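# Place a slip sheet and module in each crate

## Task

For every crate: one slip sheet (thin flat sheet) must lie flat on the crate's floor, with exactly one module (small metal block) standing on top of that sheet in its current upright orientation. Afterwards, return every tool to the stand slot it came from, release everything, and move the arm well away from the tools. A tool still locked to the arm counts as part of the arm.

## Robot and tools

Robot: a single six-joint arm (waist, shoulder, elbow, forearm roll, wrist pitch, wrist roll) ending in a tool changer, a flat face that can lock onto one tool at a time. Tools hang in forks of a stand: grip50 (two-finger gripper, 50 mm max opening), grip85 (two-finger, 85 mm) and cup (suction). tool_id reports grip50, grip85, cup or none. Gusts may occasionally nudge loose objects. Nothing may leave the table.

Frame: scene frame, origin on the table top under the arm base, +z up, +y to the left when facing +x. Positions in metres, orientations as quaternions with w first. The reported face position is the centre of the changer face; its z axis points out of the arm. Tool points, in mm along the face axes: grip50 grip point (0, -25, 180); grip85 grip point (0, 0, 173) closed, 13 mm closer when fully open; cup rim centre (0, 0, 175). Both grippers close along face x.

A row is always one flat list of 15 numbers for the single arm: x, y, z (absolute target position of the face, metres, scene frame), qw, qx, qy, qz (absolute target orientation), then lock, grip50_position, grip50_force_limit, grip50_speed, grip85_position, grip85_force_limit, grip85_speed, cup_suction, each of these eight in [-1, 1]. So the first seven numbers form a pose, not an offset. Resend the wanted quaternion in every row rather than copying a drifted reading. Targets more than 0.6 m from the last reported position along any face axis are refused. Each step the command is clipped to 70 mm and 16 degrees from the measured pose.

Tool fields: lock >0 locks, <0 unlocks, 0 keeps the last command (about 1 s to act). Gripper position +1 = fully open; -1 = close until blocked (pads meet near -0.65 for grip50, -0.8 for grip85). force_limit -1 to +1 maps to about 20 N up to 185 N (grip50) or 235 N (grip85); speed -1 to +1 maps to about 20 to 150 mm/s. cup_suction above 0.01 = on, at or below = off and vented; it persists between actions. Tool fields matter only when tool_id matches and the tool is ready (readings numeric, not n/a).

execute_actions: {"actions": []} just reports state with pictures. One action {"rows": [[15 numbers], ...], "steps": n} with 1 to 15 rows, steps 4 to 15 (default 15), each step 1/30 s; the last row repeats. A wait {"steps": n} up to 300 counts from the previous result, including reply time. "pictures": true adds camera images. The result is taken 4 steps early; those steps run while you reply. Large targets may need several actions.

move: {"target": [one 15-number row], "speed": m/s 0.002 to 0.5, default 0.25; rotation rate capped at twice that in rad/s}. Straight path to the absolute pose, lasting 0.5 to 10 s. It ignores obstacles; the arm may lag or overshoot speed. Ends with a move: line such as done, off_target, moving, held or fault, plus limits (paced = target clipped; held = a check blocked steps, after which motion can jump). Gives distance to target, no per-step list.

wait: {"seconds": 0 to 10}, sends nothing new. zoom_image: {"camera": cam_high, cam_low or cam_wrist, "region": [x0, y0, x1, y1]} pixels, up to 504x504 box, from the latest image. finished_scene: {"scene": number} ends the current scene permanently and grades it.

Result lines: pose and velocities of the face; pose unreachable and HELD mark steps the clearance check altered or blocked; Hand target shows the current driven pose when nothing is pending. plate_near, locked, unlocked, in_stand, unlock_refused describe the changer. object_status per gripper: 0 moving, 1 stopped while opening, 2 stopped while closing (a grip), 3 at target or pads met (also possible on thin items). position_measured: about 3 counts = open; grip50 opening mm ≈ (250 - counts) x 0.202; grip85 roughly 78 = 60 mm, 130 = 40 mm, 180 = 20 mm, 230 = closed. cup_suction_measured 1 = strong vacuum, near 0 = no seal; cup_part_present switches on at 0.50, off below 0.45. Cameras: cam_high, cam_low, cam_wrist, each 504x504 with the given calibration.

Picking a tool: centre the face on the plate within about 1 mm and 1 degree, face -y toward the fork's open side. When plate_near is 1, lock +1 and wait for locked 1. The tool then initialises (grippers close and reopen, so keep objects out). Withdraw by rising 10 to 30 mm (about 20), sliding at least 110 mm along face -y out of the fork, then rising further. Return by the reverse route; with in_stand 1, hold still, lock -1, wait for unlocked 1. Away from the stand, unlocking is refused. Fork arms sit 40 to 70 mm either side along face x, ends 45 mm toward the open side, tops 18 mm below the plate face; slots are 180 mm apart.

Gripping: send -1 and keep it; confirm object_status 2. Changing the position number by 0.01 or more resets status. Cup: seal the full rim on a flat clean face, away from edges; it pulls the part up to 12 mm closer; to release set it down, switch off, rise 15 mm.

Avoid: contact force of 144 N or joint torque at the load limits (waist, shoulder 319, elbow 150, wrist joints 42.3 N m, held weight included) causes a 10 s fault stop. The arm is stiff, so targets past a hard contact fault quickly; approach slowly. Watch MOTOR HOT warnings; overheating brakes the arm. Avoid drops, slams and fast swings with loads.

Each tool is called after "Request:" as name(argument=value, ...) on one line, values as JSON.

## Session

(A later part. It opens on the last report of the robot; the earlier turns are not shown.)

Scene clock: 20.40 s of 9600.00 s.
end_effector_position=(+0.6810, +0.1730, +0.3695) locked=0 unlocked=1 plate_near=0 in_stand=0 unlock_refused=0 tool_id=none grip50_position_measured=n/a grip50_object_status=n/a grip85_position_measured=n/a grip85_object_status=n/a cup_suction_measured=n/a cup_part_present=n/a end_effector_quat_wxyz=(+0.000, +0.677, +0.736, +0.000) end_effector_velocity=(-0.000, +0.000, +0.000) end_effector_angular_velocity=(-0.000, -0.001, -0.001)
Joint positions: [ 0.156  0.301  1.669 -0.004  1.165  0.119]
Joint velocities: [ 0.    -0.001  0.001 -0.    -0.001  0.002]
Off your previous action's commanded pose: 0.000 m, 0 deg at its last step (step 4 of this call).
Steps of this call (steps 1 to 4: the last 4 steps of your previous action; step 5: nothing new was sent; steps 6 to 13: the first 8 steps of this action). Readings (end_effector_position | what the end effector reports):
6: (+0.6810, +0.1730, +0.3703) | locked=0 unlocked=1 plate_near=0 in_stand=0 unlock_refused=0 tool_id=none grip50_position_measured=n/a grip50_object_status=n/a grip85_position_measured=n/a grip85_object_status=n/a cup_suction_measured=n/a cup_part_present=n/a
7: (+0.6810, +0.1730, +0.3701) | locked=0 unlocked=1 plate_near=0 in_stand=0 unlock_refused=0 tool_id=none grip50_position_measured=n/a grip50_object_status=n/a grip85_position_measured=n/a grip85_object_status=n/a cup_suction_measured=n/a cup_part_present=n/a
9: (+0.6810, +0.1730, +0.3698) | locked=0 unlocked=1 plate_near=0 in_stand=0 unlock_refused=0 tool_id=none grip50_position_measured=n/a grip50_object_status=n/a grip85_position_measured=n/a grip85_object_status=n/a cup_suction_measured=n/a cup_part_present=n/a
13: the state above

Request:
execute_actions(actions=[{"rows": [[0.681, 0.1730, 0.3700, 0, 0.6765, 0.7364, 0, 0, 1, 0, 0, 1, 0, 0, 0]], "steps": 10}], pictures=true)

Request:
zoom_image(camera="cam_high", region=[145, 100, 235, 175])

Request:
zoom_image(camera="cam_wrist", region=[130, 230, 370, 370])

Scene clock: 20.77 s of 9600.00 s.
end_effector_position=(+0.6810, +0.1730, +0.3696) locked=0 unlocked=1 plate_near=0 in_stand=0 unlock_refused=0 tool_id=none grip50_position_measured=n/a grip50_object_status=n/a grip85_position_measured=n/a grip85_object_status=n/a cup_suction_measured=n/a cup_part_present=n/a end_effector_quat_wxyz=(-0.000, +0.677, +0.736, -0.000) end_effector_velocity=(+0.000, +0.000, +0.001) end_effector_angular_velocity=(-0.000, -0.000, +0.002)
Joint positions: [ 0.156  0.301  1.669 -0.004  1.166  0.119]
Joint velocities: [ 0.    -0.    -0.001 -0.     0.001 -0.002]
Off your previous action's commanded pose: 0.000 m, 0 deg at its last step (step 4 of this call).
Steps of this call (steps 1 to 4: the last 4 steps of your previous action; step 5: nothing new was sent; steps 6 to 11: the first 6 steps of this action). Readings (end_effector_position | what the end effector reports):
6: (+0.6810, +0.1730, +0.3694) | locked=0 unlocked=1 plate_near=0 in_stand=0 unlock_refused=0 tool_id=none grip50_position_measured=n/a grip50_object_status=n/a grip85_position_measured=n/a grip85_object_status=n/a cup_suction_measured=n/a cup_part_present=n/a
7: (+0.6810, +0.1730, +0.3694) | locked=0 unlocked=1 plate_near=0 in_stand=0 unlock_refused=0 tool_id=none grip50_position_measured=n/a grip50_object_status=n/a grip85_position_measured=n/a grip85_object_status=n/a cup_suction_measured=n/a cup_part_present=n/a
9: (+0.6809, +0.1730, +0.3695) | locked=0 unlocked=1 plate_near=0 in_stand=0 unlock_refused=0 tool_id=none grip50_position_measured=n/a grip50_object_status=n/a grip85_position_measured=n/a grip85_object_status=n/a cup_suction_measured=n/a cup_part_present=n/a
11: the state above
camera_calibration (this result's frames):
cam_wrist: T_world_to_cam=[[-0.0513211, 0.996827, 0.0608417, -0.156116], [0.95454, 0.0310493, 0.296462, -0.710541], [0.293633, 0.0732906, -0.953105, 0.19442], [0, 0, 0, 1]] pos_world=[0.613139, 0.163434, 0.40545]

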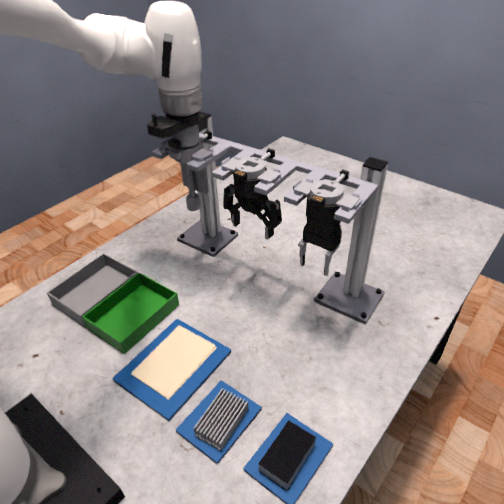

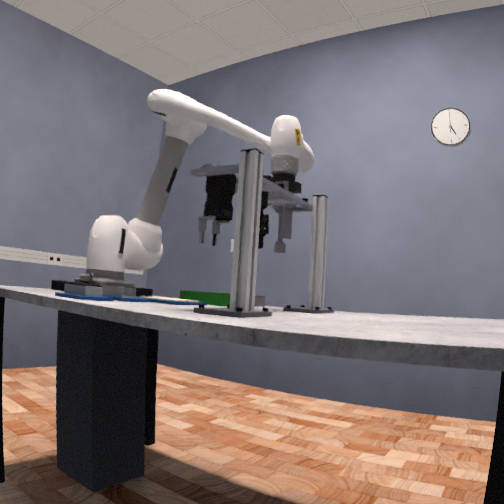

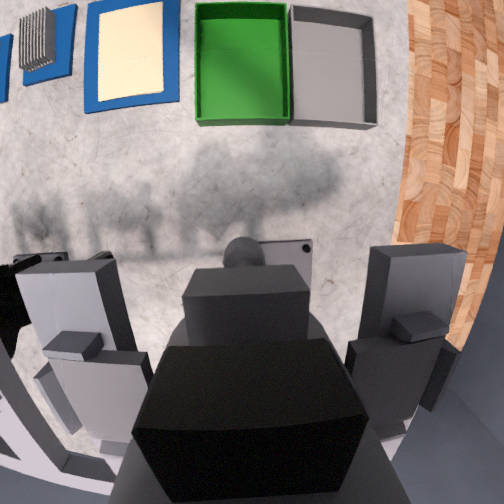

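Region (145, 100, 235, 175) of cam_high's 504x504 image, scaled by 5.600, with more detail than that image has.

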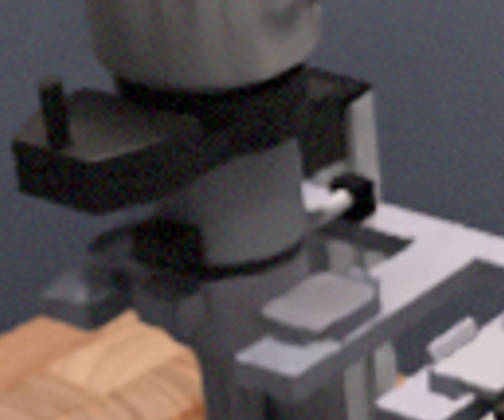

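Region (130, 230, 370, 370) of cam_wrist's 504x504 image, scaled by 2.100, with more detail than that image has; it fills the top 294 rows of this view, and the rest is white.

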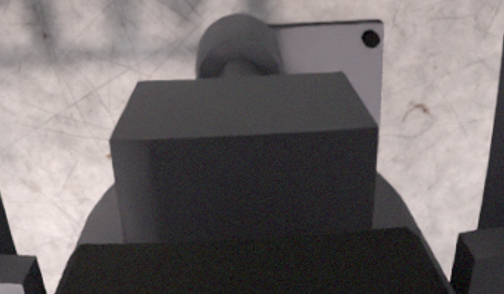

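Request:
execute_actions(actions=[{"rows": [[0.681, 0.1730, 0.3705, 0, 0.6765, 0.7364, 0, 0, 1, 0, 0, 1, 0, 0, 0], [0.681, 0.1730, 0.3712, 0, 0.6765, 0.7364, 0, 0, 1, 0, 0, 1, 0, 0, 0], [0.6808, 0.1730, 0.372, 0, 0.6765, 0.7364, 0, 0, 1, 0, 0, 1, 0, 0, 0], [0.6805, 0.1728, 0.3725, 0, 0.6765, 0.7364, 0, 0, 1, 0, 0, 1, 0, 0, 0], [0.6802, 0.1727, 0.3725, 0, 0.6765, 0.7364, 0, 0, 1, 0, 0, 1, 0, 0, 0], [0.6799, 0.1726, 0.3725, 0, 0.6765, 0.7364, 0, 0, 1, 0, 0, 1, 0, 0, 0], [0.6796, 0.1725, 0.3725, 0, 0.6765, 0.7364, 0, 0, 1, 0, 0, 1, 0, 0, 0]], "steps": 15}], pictures=true)

Request:
zoom_image(camera="cam_wrist", region=[130, 230, 370, 370])

Scene clock: 21.53 s of 9600.00 s.
end_effector_position=(+0.6796, +0.1725, +0.3726) locked=0 unlocked=1 plate_near=0 in_stand=0 unlock_refused=0 tool_id=none grip50_position_measured=n/a grip50_object_status=n/a grip85_position_measured=n/a grip85_object_status=n/a cup_suction_measured=n/a cup_part_present=n/a end_effector_quat_wxyz=(-0.000, +0.677, +0.736, -0.000) end_effector_velocity=(-0.000, -0.000, -0.000) end_effector_angular_velocity=(+0.001, -0.001, +0.001)
Joint positions: [ 0.156  0.297  1.669 -0.004  1.17   0.118]
Joint velocities: [-0.    -0.     0.001  0.001 -0.002 -0.002]
Off your previous action's commanded pose: 0.000 m, 0 deg at its last step (step 4 of this call).
Steps of this call (steps 1 to 4: the last 4 steps of your previous action; steps 5 to 12: nothing new was sent; steps 13 to 23: the first 11 steps of this action). Readings (end_effector_position | what the end effector reports):
13: (+0.6810, +0.1730, +0.3701) | locked=0 unlocked=1 plate_near=0 in_stand=0 unlock_refused=0 tool_id=none grip50_position_measured=n/a grip50_object_status=n/a grip85_position_measured=n/a grip85_object_status=n/a cup_suction_measured=n/a cup_part_present=n/a
14: (+0.6810, +0.1730, +0.3704) | locked=0 unlocked=1 plate_near=0 in_stand=0 unlock_refused=0 tool_id=none grip50_position_measured=n/a grip50_object_status=n/a grip85_position_measured=n/a grip85_object_status=n/a cup_suction_measured=n/a cup_part_present=n/a
16: (+0.6808, +0.1730, +0.3717) | locked=0 unlocked=1 plate_near=0 in_stand=0 unlock_refused=0 tool_id=none grip50_position_measured=n/a grip50_object_status=n/a grip85_position_measured=n/a grip85_object_status=n/a cup_suction_measured=n/a cup_part_present=n/a
20: (+0.6798, +0.1726, +0.3727) | locked=0 unlocked=1 plate_near=0 in_stand=0 unlock_refused=0 tool_id=none grip50_position_measured=n/a grip50_object_status=n/a grip85_position_measured=n/a grip85_object_status=n/a cup_suction_measured=n/a cup_part_present=n/a
23: the state above
camera_calibration (this result's frames):
cam_wrist: T_world_to_cam=[[-0.0513692, 0.99682, 0.0609231, -0.155879], [0.954368, 0.0310286, 0.297017, -0.71021], [0.294182, 0.0734006, -0.952927, 0.197201], [0, 0, 0, 1]] pos_world=[0.611781, 0.162946, 0.408359]

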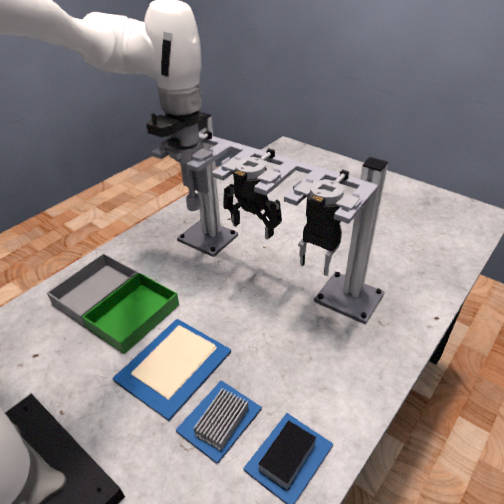

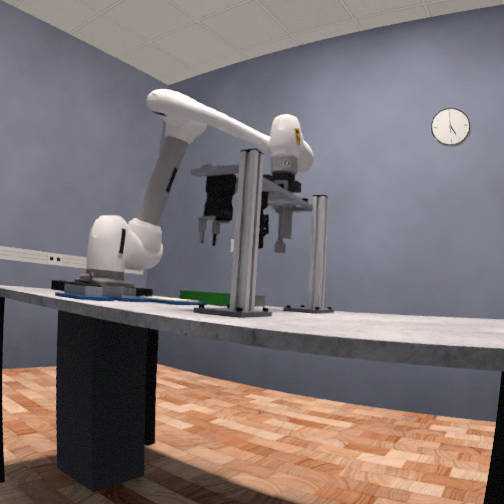

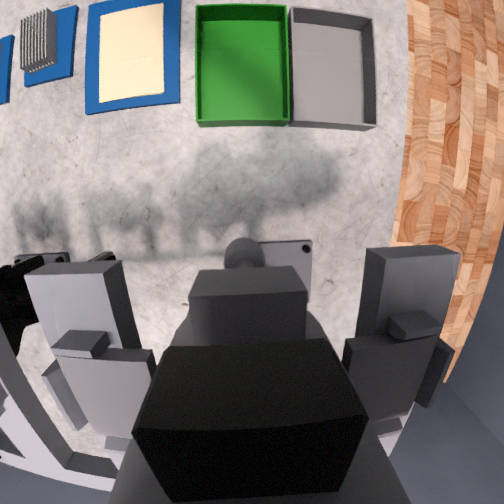

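Region (130, 230, 370, 370) of cam_wrist's 504x504 image, scaled by 2.100, with more detail than that image has; it fills the top 294 rows of this view, and the rest is white.

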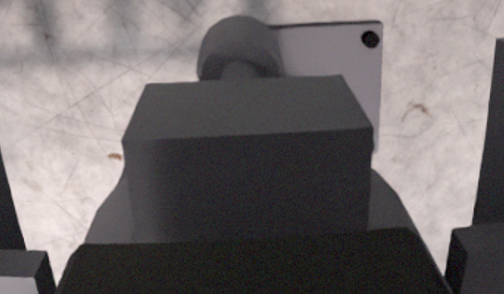

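Now lower again slowly.

Request:
execute_actions(actions=[{"rows": [[0.6796, 0.1725, 0.3722, 0, 0.6765, 0.7364, 0, 0, 1, 0, 0, 1, 0, 0, 0], [0.6796, 0.1725, 0.3719, 0, 0.6765, 0.7364, 0, 0, 1, 0, 0, 1, 0, 0, 0], [0.6796, 0.1725, 0.3716, 0, 0.6765, 0.7364, 0, 0, 1, 0, 0, 1, 0, 0, 0], [0.6796, 0.1725, 0.3713, 0, 0.6765, 0.7364, 0, 0, 1, 0, 0, 1, 0, 0, 0], [0.6796, 0.1725, 0.3710, 0, 0.6765, 0.7364, 0, 0, 1, 0, 0, 1, 0, 0, 0], [0.6796, 0.1725, 0.3707, 0, 0.6765, 0.7364, 0, 0, 1, 0, 0, 1, 0, 0, 0], [0.6796, 0.1725, 0.3704, 0, 0.6765, 0.7364, 0, 0, 1, 0, 0, 1, 0, 0, 0], [0.6796, 0.1725, 0.3701, 0, 0.6765, 0.7364, 0, 0, 1, 0, 0, 1, 0, 0, 0], [0.6796, 0.1725, 0.3698, 0, 0.6765, 0.7364, 0, 0, 1, 0, 0, 1, 0, 0, 0]], "steps": 15}])

Request:
execute_actions(actions=[{"rows": [[0.6796, 0.1725, 0.3696, 0, 0.6765, 0.7364, 0, 0, 1, 0, 0, 1, 0, 0, 0], [0.6796, 0.1725, 0.3694, 0, 0.6765, 0.7364, 0, 0, 1, 0, 0, 1, 0, 0, 0], [0.6796, 0.1725, 0.3692, 0, 0.6765, 0.7364, 0, 0, 1, 0, 0, 1, 0, 0, 0], [0.6796, 0.1725, 0.3690, 0, 0.6765, 0.7364, 0, 0, 1, 0, 0, 1, 0, 0, 0], [0.6796, 0.1725, 0.3688, 0, 0.6765, 0.7364, 0, 0, 1, 0, 0, 1, 0, 0, 0]], "steps": 12}])

Scene clock: 22.27 s of 9600.00 s.
end_effector_position=(+0.6796, +0.1725, +0.3699) locked=0 unlocked=1 plate_near=0 in_stand=0 unlock_refused=0 tool_id=none grip50_position_measured=n/a grip50_object_status=n/a grip85_position_measured=n/a grip85_object_status=n/a cup_suction_measured=n/a cup_part_present=n/a end_effector_quat_wxyz=(+0.000, +0.677, +0.736, +0.000) end_effector_velocity=(+0.000, +0.001, -0.002) end_effector_angular_velocity=(+0.000, +0.001, +0.002)
Joint positions: [ 0.156  0.299  1.672 -0.004  1.165  0.118]
Joint velocities: [ 0.001  0.002  0.001  0.    -0.003 -0.001]
Off your previous action's commanded pose: 0.000 m, 0 deg at its last step (step 4 of this call).
Steps of this call (steps 1 to 4: the last 4 steps of your previous action; steps 5 to 11: nothing new was sent; steps 12 to 22: the first 11 steps of this action). Readings (end_effector_position | what the end effector reports):
12: (+0.6796, +0.1725, +0.3725) | locked=0 unlocked=1 plate_near=0 in_stand=0 unlock_refused=0 tool_id=none grip50_position_measured=n/a grip50_object_status=n/a grip85_position_measured=n/a grip85_object_status=n/a cup_suction_measured=n/a cup_part_present=n/a
13: (+0.6796, +0.1725, +0.3724) | locked=0 unlocked=1 plate_near=0 in_stand=0 unlock_refused=0 tool_id=none grip50_position_measured=n/a grip50_object_status=n/a grip85_position_measured=n/a grip85_object_status=n/a cup_suction_measured=n/a cup_part_present=n/a
15: (+0.6795, +0.1725, +0.3720) | locked=0 unlocked=1 plate_near=0 in_stand=0 unlock_refused=0 tool_id=none grip50_position_measured=n/a grip50_object_status=n/a grip85_position_measured=n/a grip85_object_status=n/a cup_suction_measured=n/a cup_part_present=n/a
19: (+0.6796, +0.1725, +0.3706) | locked=0 unlocked=1 plate_near=0 in_stand=0 unlock_refused=0 tool_id=none grip50_position_measured=n/a grip50_object_status=n/a grip85_position_measured=n/a grip85_object_status=n/a cup_suction_measured=n/a cup_part_present=n/a
22: the state above

Scene clock: 22.67 s of 9600.00 s.
end_effector_position=(+0.6796, +0.1725, +0.3688) locked=0 unlocked=1 plate_near=0 in_stand=0 unlock_refused=0 tool_id=none grip50_position_measured=n/a grip50_object_status=n/a grip85_position_measured=n/a grip85_object_status=n/a cup_suction_measured=n/a cup_part_present=n/a end_effector_quat_wxyz=(-0.000, +0.677, +0.736, -0.000) end_effector_velocity=(-0.000, +0.000, +0.001) end_effector_angular_velocity=(+0.002, -0.002, -0.000)
Joint positions: [ 0.156  0.299  1.673 -0.004  1.163  0.118]
Joint velocities: [-0.    -0.002  0.     0.002 -0.001 -0.001]
Off your previous action's commanded pose: 0.000 m, 0 deg at its last step (step 4 of this call).
Steps of this call (steps 1 to 4: the last 4 steps of your previous action; steps 5 to 12: the first 8 steps of this action). Readings (end_effector_position | what the end effector reports):
5: (+0.6796, +0.1725, +0.3698) | locked=0 unlocked=1 plate_near=0 in_stand=0 unlock_refused=0 tool_id=none grip50_position_measured=n/a grip50_object_status=n/a grip85_position_measured=n/a grip85_object_status=n/a cup_suction_measured=n/a cup_part_present=n/a
6: (+0.6796, +0.1725, +0.3697) | locked=0 unlocked=1 plate_near=0 in_stand=0 unlock_refused=0 tool_id=none grip50_position_measured=n/a grip50_object_status=n/a grip85_position_measured=n/a grip85_object_status=n/a cup_suction_measured=n/a cup_part_present=n/a
8: (+0.6796, +0.1725, +0.3693) | locked=0 unlocked=1 plate_near=0 in_stand=0 unlock_refused=0 tool_id=none grip50_position_measured=n/a grip50_object_status=n/a grip85_position_measured=n/a grip85_object_status=n/a cup_suction_measured=n/a cup_part_present=n/a
12: the state above

It passed the earlier block. Continue.

Request:
execute_actions(actions=[{"rows": [[0.6796, 0.1725, 0.3686, 0, 0.6765, 0.7364, 0, 0, 1, 0, 0, 1, 0, 0, 0], [0.6796, 0.1725, 0.3684, 0, 0.6765, 0.7364, 0, 0, 1, 0, 0, 1, 0, 0, 0], [0.6796, 0.1725, 0.3682, 0, 0.6765, 0.7364, 0, 0, 1, 0, 0, 1, 0, 0, 0], [0.6796, 0.1725, 0.3680, 0, 0.6765, 0.7364, 0, 0, 1, 0, 0, 1, 0, 0, 0]], "steps": 11}])

Scene clock: 23.03 s of 9600.00 s.
end_effector_position=(+0.6796, +0.1725, +0.3680) locked=0 unlocked=1 plate_near=0 in_stand=0 unlock_refused=0 tool_id=none grip50_position_measured=n/a grip50_object_status=n/a grip85_position_measured=n/a grip85_object_status=n/a cup_suction_measured=n/a cup_part_present=n/a end_effector_quat_wxyz=(-0.000, +0.677, +0.736, -0.000) end_effector_velocity=(-0.000, -0.001, -0.000) end_effector_angular_velocity=(-0.002, -0.000, -0.000)
Joint positions: [ 0.156  0.3    1.674 -0.004  1.162  0.118]
Joint velocities: [-0.    -0.     0.001 -0.002 -0.     0.   ]
Off your previous action's commanded pose: 0.000 m, 0 deg at its last step (step 4 of this call).
Steps of this call (steps 1 to 4: the last 4 steps of your previous action; steps 5 to 11: the first 7 steps of this action). Readings (end_effector_position | what the end effector reports):
5: (+0.6796, +0.1725, +0.3688) | locked=0 unlocked=1 plate_near=0 in_stand=0 unlock_refused=0 tool_id=none grip50_position_measured=n/a grip50_object_status=n/a grip85_position_measured=n/a grip85_object_status=n/a cup_suction_measured=n/a cup_part_present=n/a
6: (+0.6796, +0.1725, +0.3686) | locked=0 unlocked=1 plate_near=0 in_stand=0 unlock_refused=0 tool_id=none grip50_position_measured=n/a grip50_object_status=n/a grip85_position_measured=n/a grip85_object_status=n/a cup_suction_measured=n/a cup_part_present=n/a
8: (+0.6796, +0.1725, +0.3683) | locked=0 unlocked=1 plate_near=0 in_stand=0 unlock_refused=0 tool_id=none grip50_position_measured=n/a grip50_object_status=n/a grip85_position_measured=n/a grip85_object_status=n/a cup_suction_measured=n/a cup_part_present=n/a
11: the state above

Request:
execute_actions(actions=[{"rows": [[0.6796, 0.1725, 0.3678, 0, 0.6765, 0.7364, 0, 0, 1, 0, 0, 1, 0, 0, 0], [0.6796, 0.1725, 0.3676, 0, 0.6765, 0.7364, 0, 0, 1, 0, 0, 1, 0, 0, 0], [0.6796, 0.1725, 0.3674, 0, 0.6765, 0.7364, 0, 0, 1, 0, 0, 1, 0, 0, 0], [0.6796, 0.1725, 0.3672, 0, 0.6765, 0.7364, 0, 0, 1, 0, 0, 1, 0, 0, 0]], "steps": 11}])

Scene clock: 23.40 s of 9600.00 s.
end_effector_position=(+0.6796, +0.1725, +0.3672) locked=0 unlocked=1 plate_near=0 in_stand=0 unlock_refused=0 tool_id=none grip50_position_measured=n/a grip50_object_status=n/a grip85_position_measured=n/a grip85_object_status=n/a cup_suction_measured=n/a cup_part_present=n/a end_effector_quat_wxyz=(-0.000, +0.677, +0.736, -0.000) end_effector_velocity=(-0.000, +0.000, +0.001) end_effector_angular_velocity=(+0.000, -0.002, +0.004)
Joint positions: [ 0.156  0.3    1.675 -0.004  1.161  0.118]
Joint velocities: [ 0.001 -0.001  0.    -0.    -0.001 -0.003]
Off your previous action's commanded pose: 0.000 m, 0 deg at its last step (step 4 of this call).
Steps of this call (steps 1 to 4: the last 4 steps of your previous action; steps 5 to 11: the first 7 steps of this action). Readings (end_effector_position | what the end effector reports):
5: (+0.6796, +0.1725, +0.3680) | locked=0 unlocked=1 plate_near=0 in_stand=0 unlock_refused=0 tool_id=none grip50_position_measured=n/a grip50_object_status=n/a grip85_position_measured=n/a grip85_object_status=n/a cup_suction_measured=n/a cup_part_present=n/a
6: (+0.6796, +0.1725, +0.3678) | locked=0 unlocked=1 plate_near=0 in_stand=0 unlock_refused=0 tool_id=none grip50_position_measured=n/a grip50_object_status=n/a grip85_position_measured=n/a grip85_object_status=n/a cup_suction_measured=n/a cup_part_present=n/a
8: (+0.6796, +0.1725, +0.3675) | locked=0 unlocked=1 plate_near=0 in_stand=0 unlock_refused=0 tool_id=none grip50_position_measured=n/a grip50_object_status=n/a grip85_position_measured=n/a grip85_object_status=n/a cup_suction_measured=n/a cup_part_present=n/a
11: the state above

Request:
execute_actions(actions=[{"rows": [[0.6796, 0.1725, 0.3670, 0, 0.6765, 0.7364, 0, 0, 1, 0, 0, 1, 0, 0, 0], [0.6796, 0.1725, 0.3668, 0, 0.6765, 0.7364, 0, 0, 1, 0, 0, 1, 0, 0, 0], [0.6796, 0.1725, 0.3666, 0, 0.6765, 0.7364, 0, 0, 1, 0, 0, 1, 0, 0, 0], [0.6796, 0.1725, 0.3664, 0, 0.6765, 0.7364, 0, 0, 1, 0, 0, 1, 0, 0, 0]], "steps": 11}])

Scene clock: 23.77 s of 9600.00 s.
end_effector_position=(+0.6796, +0.1725, +0.3664) locked=0 unlocked=1 plate_near=0 in_stand=1 unlock_refused=0 tool_id=none grip50_position_measured=n/a grip50_object_status=n/a grip85_position_measured=n/a grip85_object_status=n/a cup_suction_measured=n/a cup_part_present=n/a end_effector_quat_wxyz=(-0.000, +0.677, +0.736, -0.000) end_effector_velocity=(-0.000, +0.000, +0.001) end_effector_angular_velocity=(+0.001, -0.000, +0.001)
Joint positions: [ 0.156  0.301  1.676 -0.004  1.159  0.118]
Joint velocities: [ 0.    -0.001  0.     0.001  0.    -0.002]
Off your previous action's commanded pose: 0.000 m, 0 deg at its last step (step 4 of this call).
Steps of this call (steps 1 to 4: the last 4 steps of your previous action; steps 5 to 11: the first 7 steps of this action). Readings (end_effector_position | what the end effector reports):
5: (+0.6796, +0.1725, +0.3672) | locked=0 unlocked=1 plate_near=0 in_stand=0 unlock_refused=0 tool_id=none grip50_position_measured=n/a grip50_object_status=n/a grip85_position_measured=n/a grip85_object_status=n/a cup_suction_measured=n/a cup_part_present=n/a
6: (+0.6796, +0.1725, +0.3671) | locked=0 unlocked=1 plate_near=0 in_stand=0 unlock_refused=0 tool_id=none grip50_position_measured=n/a grip50_object_status=n/a grip85_position_measured=n/a grip85_object_status=n/a cup_suction_measured=n/a cup_part_present=n/a
8: (+0.6796, +0.1725, +0.3667) | locked=0 unlocked=1 plate_near=0 in_stand=1 unlock_refused=0 tool_id=none grip50_position_measured=n/a grip50_object_status=n/a grip85_position_measured=n/a grip85_object_status=n/a cup_suction_measured=n/a cup_part_present=n/a
11: the state above

Request:
execute_actions(actions=[{"rows": [[0.6796, 0.1725, 0.3662, 0, 0.6765, 0.7364, 0, 0, 1, 0, 0, 1, 0, 0, 0], [0.6796, 0.1725, 0.3660, 0, 0.6765, 0.7364, 0, 0, 1, 0, 0, 1, 0, 0, 0], [0.6796, 0.1725, 0.3658, 0, 0.6765, 0.7364, 0, 0, 1, 0, 0, 1, 0, 0, 0]], "steps": 10}])

Scene clock: 24.10 s of 9600.00 s.
end_effector_position=(+0.6796, +0.1725, +0.3658) locked=0 unlocked=1 plate_near=0 in_stand=1 unlock_refused=0 tool_id=none grip50_position_measured=n/a grip50_object_status=n/a grip85_position_measured=n/a grip85_object_status=n/a cup_suction_measured=n/a cup_part_present=n/a end_effector_quat_wxyz=(-0.000, +0.677, +0.736, -0.000) end_effector_velocity=(+0.000, -0.000, -0.000) end_effector_angular_velocity=(+0.000, -0.000, -0.001)
Joint positions: [ 0.156  0.301  1.676 -0.004  1.158  0.118]
Joint velocities: [-0.     0.     0.     0.    -0.001  0.001]
Off your previous action's commanded pose: 0.000 m, 0 deg at its last step (step 4 of this call).
Steps of this call (steps 1 to 4: the last 4 steps of your previous action; steps 5 to 10: the first 6 steps of this action). Readings (end_effector_position | what the end effector reports):
5: (+0.6796, +0.1725, +0.3664) | locked=0 unlocked=1 plate_near=0 in_stand=1 unlock_refused=0 tool_id=none grip50_position_measured=n/a grip50_object_status=n/a grip85_position_measured=n/a grip85_object_status=n/a cup_suction_measured=n/a cup_part_present=n/a
6: (+0.6796, +0.1725, +0.3662) | locked=0 unlocked=1 plate_near=0 in_stand=1 unlock_refused=0 tool_id=none grip50_position_measured=n/a grip50_object_status=n/a grip85_position_measured=n/a grip85_object_status=n/a cup_suction_measured=n/a cup_part_present=n/a
8: (+0.6796, +0.1725, +0.3659) | locked=0 unlocked=1 plate_near=0 in_stand=1 unlock_refused=0 tool_id=none grip50_position_measured=n/a grip50_object_status=n/a grip85_position_measured=n/a grip85_object_status=n/a cup_suction_measured=n/a cup_part_present=n/a
10: the state above

Request:
execute_actions(actions=[{"rows": [[0.6796, 0.1725, 0.3656, 0, 0.6765, 0.7364, 0, 0, 1, 0, 0, 1, 0, 0, 0], [0.6796, 0.1725, 0.3654, 0, 0.6765, 0.7364, 0, 0, 1, 0, 0, 1, 0, 0, 0], [0.6796, 0.1725, 0.3652, 0, 0.6765, 0.7364, 0, 0, 1, 0, 0, 1, 0, 0, 0]], "steps": 10}])

Scene clock: 24.43 s of 9600.00 s.
end_effector_position=(+0.6796, +0.1725, +0.3652) locked=0 unlocked=1 plate_near=0 in_stand=1 unlock_refused=0 tool_id=none grip50_position_measured=n/a grip50_object_status=n/a grip85_position_measured=n/a grip85_object_status=n/a cup_suction_measured=n/a cup_part_present=n/a end_effector_quat_wxyz=(-0.000, +0.677, +0.736, -0.000) end_effector_velocity=(+0.000, -0.000, -0.000) end_effector_angular_velocity=(-0.000, -0.000, -0.001)
Joint positions: [ 0.156  0.302  1.677 -0.004  1.157  0.118]
Joint velocities: [-0.     0.     0.    -0.    -0.001  0.001]
Off your previous action's commanded pose: 0.000 m, 0 deg at its last step (step 4 of this call).
Steps of this call (steps 1 to 4: the last 4 steps of your previous action; steps 5 to 10: the first 6 steps of this action). Readings (end_effector_position | what the end effector reports):
5: (+0.6796, +0.1725, +0.3658) | locked=0 unlocked=1 plate_near=0 in_stand=1 unlock_refused=0 tool_id=none grip50_position_measured=n/a grip50_object_status=n/a grip85_position_measured=n/a grip85_object_status=n/a cup_suction_measured=n/a cup_part_present=n/a
6: (+0.6796, +0.1725, +0.3657) | locked=0 unlocked=1 plate_near=0 in_stand=1 unlock_refused=0 tool_id=none grip50_position_measured=n/a grip50_object_status=n/a grip85_position_measured=n/a grip85_object_status=n/a cup_suction_measured=n/a cup_part_present=n/a
8: (+0.6796, +0.1725, +0.3653) | locked=0 unlocked=1 plate_near=0 in_stand=1 unlock_refused=0 tool_id=none grip50_position_measured=n/a grip50_object_status=n/a grip85_position_measured=n/a grip85_object_status=n/a cup_suction_measured=n/a cup_part_present=n/a
10: the state above

Request:
execute_actions(actions=[{"rows": [[0.6796, 0.1725, 0.3650, 0, 0.6765, 0.7364, 0, 0, 1, 0, 0, 1, 0, 0, 0], [0.6796, 0.1725, 0.3648, 0, 0.6765, 0.7364, 0, 0, 1, 0, 0, 1, 0, 0, 0], [0.6796, 0.1725, 0.3646, 0, 0.6765, 0.7364, 0, 0, 1, 0, 0, 1, 0, 0, 0]], "steps": 10}])

Scene clock: 24.77 s of 9600.00 s.
end_effector_position=(+0.6796, +0.1725, +0.3646) locked=0 unlocked=1 plate_near=0 in_stand=1 unlock_refused=0 tool_id=none grip50_position_measured=n/a grip50_object_status=n/a grip85_position_measured=n/a grip85_object_status=n/a cup_suction_measured=n/a cup_part_present=n/a end_effector_quat_wxyz=(-0.000, +0.677, +0.736, -0.000) end_effector_velocity=(+0.000, +0.000, -0.000) end_effector_angular_velocity=(+0.000, -0.001, +0.000)
Joint positions: [ 0.156  0.302  1.678 -0.004  1.156  0.118]
Joint velocities: [ 0.    -0.     0.    -0.    -0.001 -0.   ]
Off your previous action's commanded pose: 0.000 m, 0 deg at its last step (step 4 of this call).
Steps of this call (steps 1 to 4: the last 4 steps of your previous action; steps 5 to 10: the first 6 steps of this action). Readings (end_effector_position | what the end effector reports):
5: (+0.6796, +0.1725, +0.3652) | locked=0 unlocked=1 plate_near=0 in_stand=1 unlock_refused=0 tool_id=none grip50_position_measured=n/a grip50_object_status=n/a grip85_position_measured=n/a grip85_object_status=n/a cup_suction_measured=n/a cup_part_present=n/a
6: (+0.6796, +0.1725, +0.3651) | locked=0 unlocked=1 plate_near=0 in_stand=1 unlock_refused=0 tool_id=none grip50_position_measured=n/a grip50_object_status=n/a grip85_position_measured=n/a grip85_object_status=n/a cup_suction_measured=n/a cup_part_present=n/a
8: (+0.6796, +0.1725, +0.3647) | locked=0 unlocked=1 plate_near=0 in_stand=1 unlock_refused=0 tool_id=none grip50_position_measured=n/a grip50_object_status=n/a grip85_position_measured=n/a grip85_object_status=n/a cup_suction_measured=n/a cup_part_present=n/a
10: the state above

Request:
execute_actions(actions=[{"rows": [[0.6796, 0.1725, 0.3644, 0, 0.6765, 0.7364, 0, 0, 1, 0, 0, 1, 0, 0, 0], [0.6796, 0.1725, 0.3642, 0, 0.6765, 0.7364, 0, 0, 1, 0, 0, 1, 0, 0, 0]], "steps": 9}])

Scene clock: 25.07 s of 9600.00 s.
end_effector_position=(+0.6796, +0.1725, +0.3642) locked=0 unlocked=1 plate_near=0 in_stand=1 unlock_refused=0 tool_id=none grip50_position_measured=n/a grip50_object_status=n/a grip85_position_measured=n/a grip85_object_status=n/a cup_suction_measured=n/a cup_part_present=n/a end_effector_quat_wxyz=(-0.000, +0.677, +0.736, -0.000) end_effector_velocity=(+0.000, +0.000, -0.000) end_effector_angular_velocity=(+0.001, -0.000, -0.000)
Joint positions: [ 0.156  0.302  1.678 -0.004  1.155  0.118]
Joint velocities: [-0.     0.     0.     0.001 -0.001 -0.   ]
Off your previous action's commanded pose: 0.000 m, 0 deg at its last step (step 4 of this call).
Steps of this call (steps 1 to 4: the last 4 steps of your previous action; steps 5 to 9: the first 5 steps of this action). Readings (end_effector_position | what the end effector reports):
5: (+0.6796, +0.1725, +0.3646) | locked=0 unlocked=1 plate_near=0 in_stand=1 unlock_refused=0 tool_id=none grip50_position_measured=n/a grip50_object_status=n/a grip85_position_measured=n/a grip85_object_status=n/a cup_suction_measured=n/a cup_part_present=n/a
6: (+0.6796, +0.1725, +0.3645) | locked=0 unlocked=1 plate_near=0 in_stand=1 unlock_refused=0 tool_id=none grip50_position_measured=n/a grip50_object_status=n/a grip85_position_measured=n/a grip85_object_status=n/a cup_suction_measured=n/a cup_part_present=n/a
8: (+0.6796, +0.1725, +0.3642) | locked=0 unlocked=1 plate_near=0 in_stand=1 unlock_refused=0 tool_id=none grip50_position_measured=n/a grip50_object_status=n/a grip85_position_measured=n/a grip85_object_status=n/a cup_suction_measured=n/a cup_part_present=n/a
9: the state above

Request:
execute_actions(actions=[{"rows": [[0.6796, 0.1725, 0.3640, 0, 0.6765, 0.7364, 0, 0, 1, 0, 0, 1, 0, 0, 0], [0.6796, 0.1725, 0.3638, 0, 0.6765, 0.7364, 0, 0, 1, 0, 0, 1, 0, 0, 0]], "steps": 9}])

Scene clock: 25.37 s of 9600.00 s.
end_effector_position=(+0.6796, +0.1725, +0.3638) locked=0 unlocked=1 plate_near=0 in_stand=1 unlock_refused=0 tool_id=none grip50_position_measured=n/a grip50_object_status=n/a grip85_position_measured=n/a grip85_object_status=n/a cup_suction_measured=n/a cup_part_present=n/a end_effector_quat_wxyz=(-0.000, +0.677, +0.736, -0.000) end_effector_velocity=(+0.000, +0.000, -0.000) end_effector_angular_velocity=(+0.001, +0.001, -0.001)
Joint positions: [ 0.156  0.303  1.678 -0.004  1.155  0.118]
Joint velocities: [-0.     0.001  0.     0.001 -0.     0.001]
Off your previous action's commanded pose: 0.000 m, 0 deg at its last step (step 4 of this call).
Steps of this call (steps 1 to 4: the last 4 steps of your previous action; steps 5 to 9: the first 5 steps of this action). Readings (end_effector_position | what the end effector reports):
5: (+0.6796, +0.1725, +0.3642) | locked=0 unlocked=1 plate_near=0 in_stand=1 unlock_refused=0 tool_id=none grip50_position_measured=n/a grip50_object_status=n/a grip85_position_measured=n/a grip85_object_status=n/a cup_suction_measured=n/a cup_part_present=n/a
6: (+0.6796, +0.1725, +0.3641) | locked=0 unlocked=1 plate_near=0 in_stand=1 unlock_refused=0 tool_id=none grip50_position_measured=n/a grip50_object_status=n/a grip85_position_measured=n/a grip85_object_status=n/a cup_suction_measured=n/a cup_part_present=n/a
8: (+0.6796, +0.1725, +0.3638) | locked=0 unlocked=1 plate_near=0 in_stand=1 unlock_refused=0 tool_id=none grip50_position_measured=n/a grip50_object_status=n/a grip85_position_measured=n/a grip85_object_status=n/a cup_suction_measured=n/a cup_part_present=n/a
9: the state above

Request:
execute_actions(actions=[{"rows": [[0.6796, 0.1725, 0.3636, 0, 0.6765, 0.7364, 0, 0, 1, 0, 0, 1, 0, 0, 0], [0.6796, 0.1725, 0.3634, 0, 0.6765, 0.7364, 0, 0, 1, 0, 0, 1, 0, 0, 0]], "steps": 9}])

Scene clock: 25.67 s of 9600.00 s.
end_effector_position=(+0.6796, +0.1725, +0.3634) locked=0 unlocked=1 plate_near=1 in_stand=1 unlock_refused=0 tool_id=none grip50_position_measured=n/a grip50_object_status=n/a grip85_position_measured=n/a grip85_object_status=n/a cup_suction_measured=n/a cup_part_present=n/a end_effector_quat_wxyz=(-0.000, +0.677, +0.736, -0.000) end_effector_velocity=(-0.000, -0.000, -0.000) end_effector_angular_velocity=(+0.001, +0.000, -0.002)
Joint positions: [ 0.156  0.303  1.679 -0.004  1.154  0.118]
Joint velocities: [-0.     0.     0.     0.001 -0.     0.002]
Off your previous action's commanded pose: 0.000 m, 0 deg at its last step (step 4 of this call).
Steps of this call (steps 1 to 4: the last 4 steps of your previous action; steps 5 to 9: the first 5 steps of this action). Readings (end_effector_position | what the end effector reports):
5: (+0.6796, +0.1725, +0.3638) | locked=0 unlocked=1 plate_near=0 in_stand=1 unlock_refused=0 tool_id=none grip50_position_measured=n/a grip50_object_status=n/a grip85_position_measured=n/a grip85_object_status=n/a cup_suction_measured=n/a cup_part_present=n/a
6: (+0.6796, +0.1725, +0.3637) | locked=0 unlocked=1 plate_near=1 in_stand=1 unlock_refused=0 tool_id=none grip50_position_measured=n/a grip50_object_status=n/a grip85_position_measured=n/a grip85_object_status=n/a cup_suction_measured=n/a cup_part_present=n/a
8: (+0.6796, +0.1725, +0.3634) | locked=0 unlocked=1 plate_near=1 in_stand=1 unlock_refused=0 tool_id=none grip50_position_measured=n/a grip50_object_status=n/a grip85_position_measured=n/a grip85_object_status=n/a cup_suction_measured=n/a cup_part_present=n/a
9: the state above

Request:
execute_actions(actions=[{"rows": [[0.6796, 0.1725, 0.3632, 0, 0.6765, 0.7364, 0, 1, 1, 0, 0, 1, 0, 0, 0]], "steps": 15}])

Request:
execute_actions(actions=[{"steps": 25}])

Scene clock: 26.17 s of 9600.00 s.
end_effector_position=(+0.6796, +0.1725, +0.3632) locked=0 unlocked=0 plate_near=1 in_stand=1 unlock_refused=0 tool_id=none grip50_position_measured=n/a grip50_object_status=n/a grip85_position_measured=n/a grip85_object_status=n/a cup_suction_measured=n/a cup_part_present=n/a end_effector_quat_wxyz=(+0.000, +0.677, +0.736, +0.000) end_effector_velocity=(+0.000, +0.001, -0.000) end_effector_angular_velocity=(+0.002, -0.001, -0.000)
Joint positions: [ 0.156  0.303  1.679 -0.004  1.154  0.118]
Joint velocities: [ 0.     0.    -0.     0.002 -0.001 -0.   ]
Off your previous action's commanded pose: 0.000 m, 0 deg at its last step (step 4 of this call).
Steps of this call (steps 1 to 4: the last 4 steps of your previous action; steps 5 to 15: the first 11 steps of this action). Readings (end_effector_position | what the end effector reports):
5: (+0.6796, +0.1725, +0.3634) | locked=0 unlocked=0 plate_near=1 in_stand=1 unlock_refused=0 tool_id=none grip50_position_measured=n/a grip50_object_status=n/a grip85_position_measured=n/a grip85_object_status=n/a cup_suction_measured=n/a cup_part_present=n/a
6: (+0.6796, +0.1725, +0.3633) | locked=0 unlocked=0 plate_near=1 in_stand=1 unlock_refused=0 tool_id=none grip50_position_measured=n/a grip50_object_status=n/a grip85_position_measured=n/a grip85_object_status=n/a cup_suction_measured=n/a cup_part_present=n/a
8: (+0.6796, +0.1725, +0.3632) | locked=0 unlocked=0 plate_near=1 in_stand=1 unlock_refused=0 tool_id=none grip50_position_measured=n/a grip50_object_status=n/a grip85_position_measured=n/a grip85_object_status=n/a cup_suction_measured=n/a cup_part_present=n/a
12: (+0.6796, +0.1725, +0.3632) | locked=0 unlocked=0 plate_near=1 in_stand=1 unlock_refused=0 tool_id=none grip50_position_measured=n/a grip50_object_status=n/a grip85_position_measured=n/a grip85_object_status=n/a cup_suction_measured=n/a cup_part_present=n/a
15: the state above

Scene clock: 27.00 s of 9600.00 s.
end_effector_position=(+0.6796, +0.1725, +0.3631) locked=1 unlocked=0 plate_near=1 in_stand=1 unlock_refused=0 tool_id=cup grip50_position_measured=n/a grip50_object_status=n/a grip85_position_measured=n/a grip85_object_status=n/a cup_suction_measured=n/a cup_part_present=n/a end_effector_quat_wxyz=(-0.000, +0.677, +0.736, -0.000) end_effector_velocity=(+0.000, +0.001, -0.001) end_effector_angular_velocity=(+0.001, +0.002, -0.001)
Joint positions: [ 0.156  0.303  1.679 -0.004  1.154  0.118]
Joint velocities: [ 0.     0.001  0.     0.002 -0.     0.   ]
Hand target: +0.680, +0.173, +0.363; +0.000, +0.677, +0.736, -0.000
Off the commanded pose: 0.000 m, 0 deg.
Kept back: nothing.
Steps of this call (steps 1 to 4: the last 4 steps of your previous action; steps 5 to 25: nothing new was sent). Readings (end_effector_position | what the end effector reports):
1: (+0.6796, +0.1725, +0.3632) | locked=0 unlocked=0 plate_near=1 in_stand=1 unlock_refused=0 tool_id=none grip50_position_measured=n/a grip50_object_status=n/a grip85_position_measured=n/a grip85_object_status=n/a cup_suction_measured=n/a cup_part_present=n/a
2: (+0.6796, +0.1725, +0.3632) | locked=0 unlocked=0 plate_near=1 in_stand=1 unlock_refused=0 tool_id=none grip50_position_measured=n/a grip50_object_status=n/a grip85_position_measured=n/a grip85_object_status=n/a cup_suction_measured=n/a cup_part_present=n/a
4: (+0.6796, +0.1725, +0.3632) | locked=0 unlocked=0 plate_near=1 in_stand=1 unlock_refused=0 tool_id=none grip50_position_measured=n/a grip50_object_status=n/a grip85_position_measured=n/a grip85_object_status=n/a cup_suction_measured=n/a cup_part_present=n/a
8: (+0.6796, +0.1725, +0.3631) | locked=0 unlocked=0 plate_near=1 in_stand=1 unlock_refused=0 tool_id=none grip50_position_measured=n/a grip50_object_status=n/a grip85_position_measured=n/a grip85_object_status=n/a cup_suction_measured=n/a cup_part_present=n/a
25: the state above

Request:
move(target=[0.6796, 0.1725, 0.383, 0, 0.6765, 0.7364, 0, 0, 1, 0, 0, 1, 0, 0, 0], speed=0.03)

Request:
move(target=[0.555, 0.1619, 0.383, 0, 0.6765, 0.7364, 0, 0, 1, 0, 0, 1, 0, 0, 0], speed=0.1)

Scene clock: 28.13 s of 9600.00 s.
end_effector_position=(+0.6796, +0.1724, +0.3830) locked=1 unlocked=0 plate_near=1 in_stand=0 unlock_refused=0 tool_id=cup grip50_position_measured=n/a grip50_object_status=n/a grip85_position_measured=n/a grip85_object_status=n/a cup_suction_measured=0.01 cup_part_present=0 end_effector_quat_wxyz=(-0.000, +0.677, +0.736, -0.000) end_effector_velocity=(-0.000, +0.001, -0.000) end_effector_angular_velocity=(+0.001, +0.001, +0.001)
Joint positions: [ 0.156  0.29   1.658 -0.003  1.188  0.118]
Joint velocities: [ 0.001  0.    -0.     0.001  0.001 -0.   ]
Hand target: +0.680, +0.172, +0.383; -0.000, +0.677, +0.736, +0.000
Off the commanded pose: 0.000 m, 0 deg.
Kept back: nothing.
move: done
camera_calibration (this result's frames):
cam_wrist: T_world_to_cam=[[-0.0512378, 0.996826, 0.0609306, -0.156539], [0.954373, 0.030901, 0.297013, -0.71323], [0.294187, 0.0733688, -0.952928, 0.207174], [0, 0, 0, 1]] pos_world=[0.611719, 0.162882, 0.418798]

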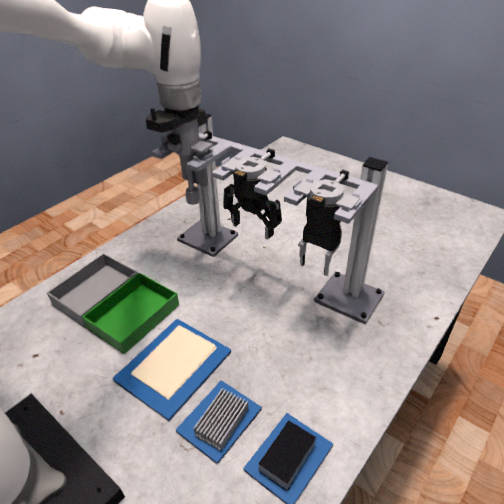

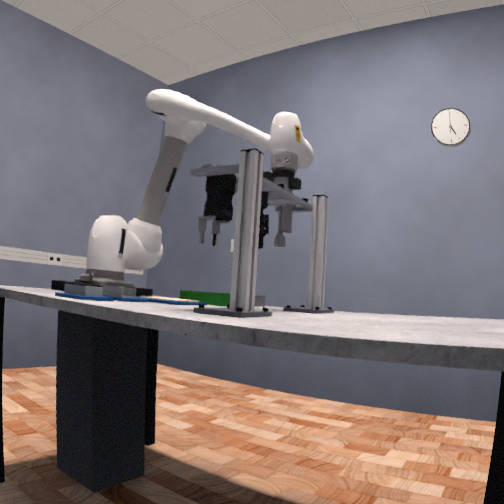

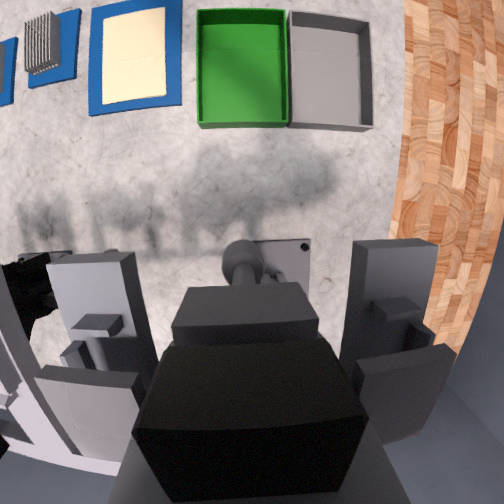

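Scene clock: 29.67 s of 9600.00 s.
end_effector_position=(+0.5551, +0.1620, +0.3828) locked=1 unlocked=0 plate_near=1 in_stand=0 unlock_refused=0 tool_id=cup grip50_position_measured=n/a grip50_object_status=n/a grip85_position_measured=n/a grip85_object_status=n/a cup_suction_measured=0.01 cup_part_present=0 end_effector_quat_wxyz=(-0.000, +0.677, +0.736, -0.000) end_effector_velocity=(-0.001, -0.000, +0.001) end_effector_angular_velocity=(-0.000, -0.002, -0.000)
Joint positions: [ 0.181  0.104  1.89  -0.004  1.142  0.144]
Joint velocities: [-0.    -0.003  0.    -0.001  0.     0.   ]
Hand target: +0.555, +0.162, +0.383; -0.000, +0.677, +0.736, -0.000
Off the commanded pose: 0.000 m, 0 deg.
Kept back: nothing.
move: done
camera_calibration (this result's frames):
cam_wrist: T_world_to_cam=[[-0.0512949, 0.996822, 0.0609493, -0.152447], [0.954376, 0.0309509, 0.297001, -0.594035], [0.29417, 0.0734031, -0.95293, 0.244395], [0, 0, 0, 1]] pos_world=[0.487219, 0.15241, 0.418612]

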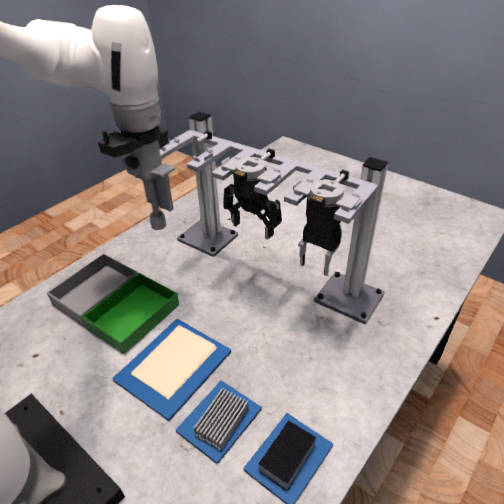

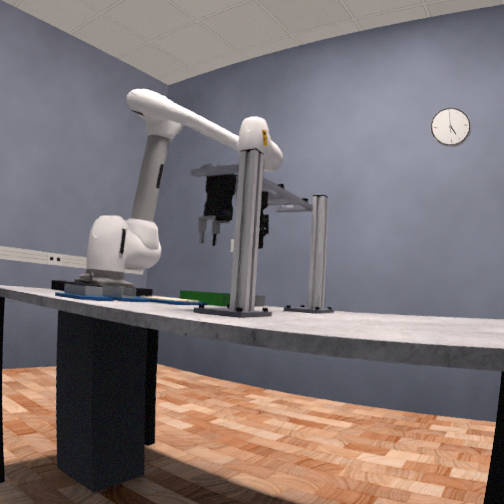

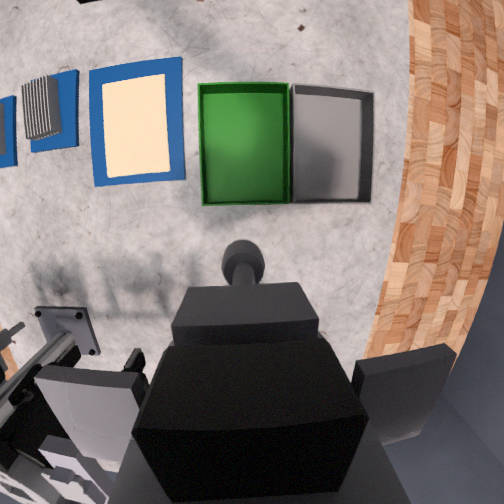

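Request:
zoom_image(camera="cam_wrist", region=[185, 70, 385, 215])

Request:
zoom_image(camera="cam_wrist", region=[75, 50, 205, 195])

Region (185, 70, 385, 215) of cam_wrist's 504x504 image, scaled by 2.520, with more detail than that image has; it fills the top 365 rows of this view, and the rest is white.

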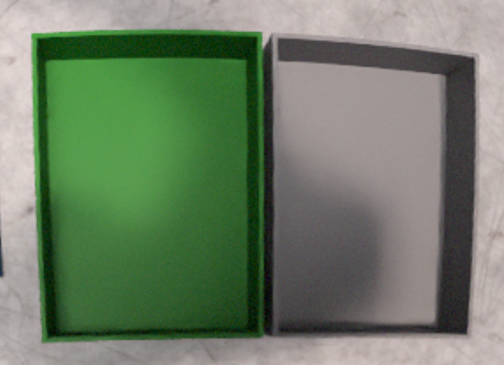

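Region (75, 50, 205, 195) of cam_wrist's 504x504 image, scaled by 3.476, with more detail than that image has; it fills the left 452 columns of this view, and the rest is white.

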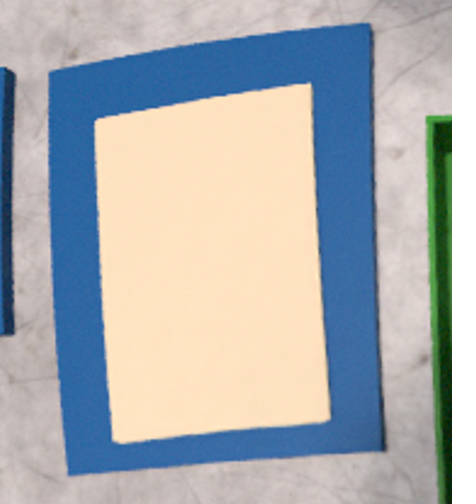

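Request:
zoom_image(camera="cam_wrist", region=[160, 225, 330, 350])

Region (160, 225, 330, 350) of cam_wrist's 504x504 image, scaled by 2.965, with more detail than that image has; it fills the top 371 rows of this view, and the rest is white.

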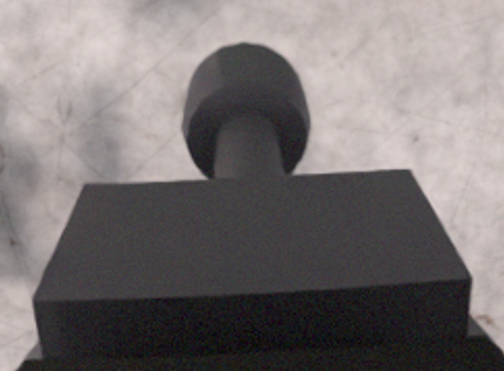

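Request:
move(target=[0.4068, -0.0223, 0.215, 0, 0.6765, 0.7364, 0, 0, 1, 0, 0, 1, 0, 0, 0], speed=0.25)

Scene clock: 34.07 s of 9600.00 s.
end_effector_position=(+0.4073, -0.0224, +0.2146) locked=1 unlocked=0 plate_near=1 in_stand=0 unlock_refused=0 tool_id=cup grip50_position_measured=n/a grip50_object_status=n/a grip85_position_measured=n/a grip85_object_status=n/a cup_suction_measured=0.01 cup_part_present=0 end_effector_quat_wxyz=(+0.001, +0.677, +0.736, -0.000) end_effector_velocity=(-0.000, +0.000, -0.000) end_effector_angular_velocity=(+0.002, -0.000, -0.001)
Joint positions: [-0.184  0.024  2.348 -0.003  0.762 -0.22 ]
Joint velocities: [-0.    -0.     0.001  0.003  0.    -0.001]
Hand target: +0.407, -0.022, +0.215; +0.000, +0.677, +0.736, -0.000
Off the commanded pose: 0.001 m, 0 deg.
Kept back: nothing.
move: done
camera_calibration (this result's frames):
cam_wrist: T_world_to_cam=[[-0.0510279, 0.996899, 0.0599056, 0.0341248], [0.954216, 0.030965, 0.297512, -0.397411], [0.294735, 0.0723443, -0.952837, 0.14087], [0, 0, 0, 1]] pos_world=[0.339438, -0.0319042, 0.250416]

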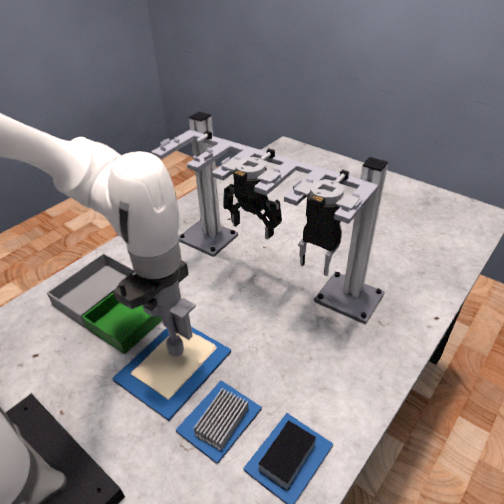

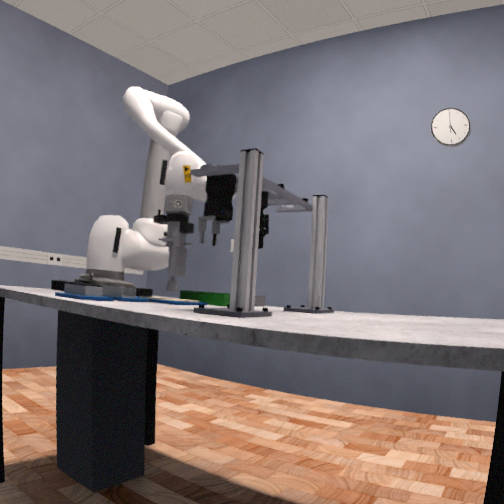

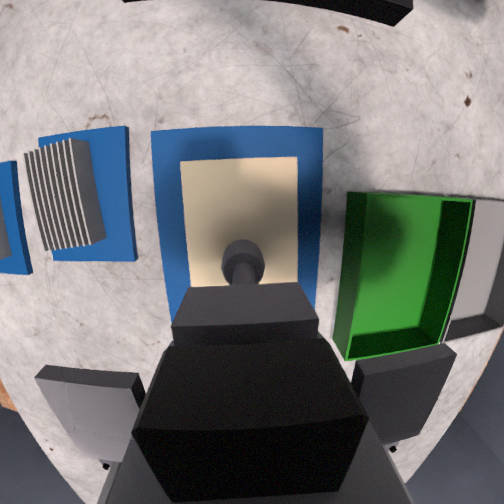

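Request:
zoom_image(camera="cam_low", region=[120, 200, 240, 310])

Request:
zoom_image(camera="cam_wrist", region=[140, 120, 340, 300])

Region (120, 200, 240, 310) of cam_low's 504x504 image, scaled by 4.200, with more detail than that image has; it fills the top 462 rows of this view, and the rest is white.

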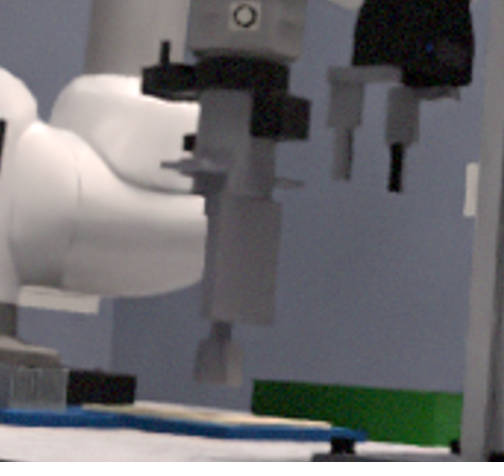

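Region (140, 120, 340, 300) of cam_wrist's 504x504 image, scaled by 2.520, with more detail than that image has; it fills the top 454 rows of this view, and the rest is white.

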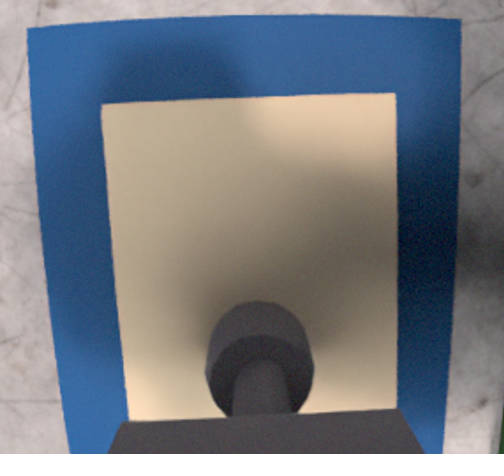

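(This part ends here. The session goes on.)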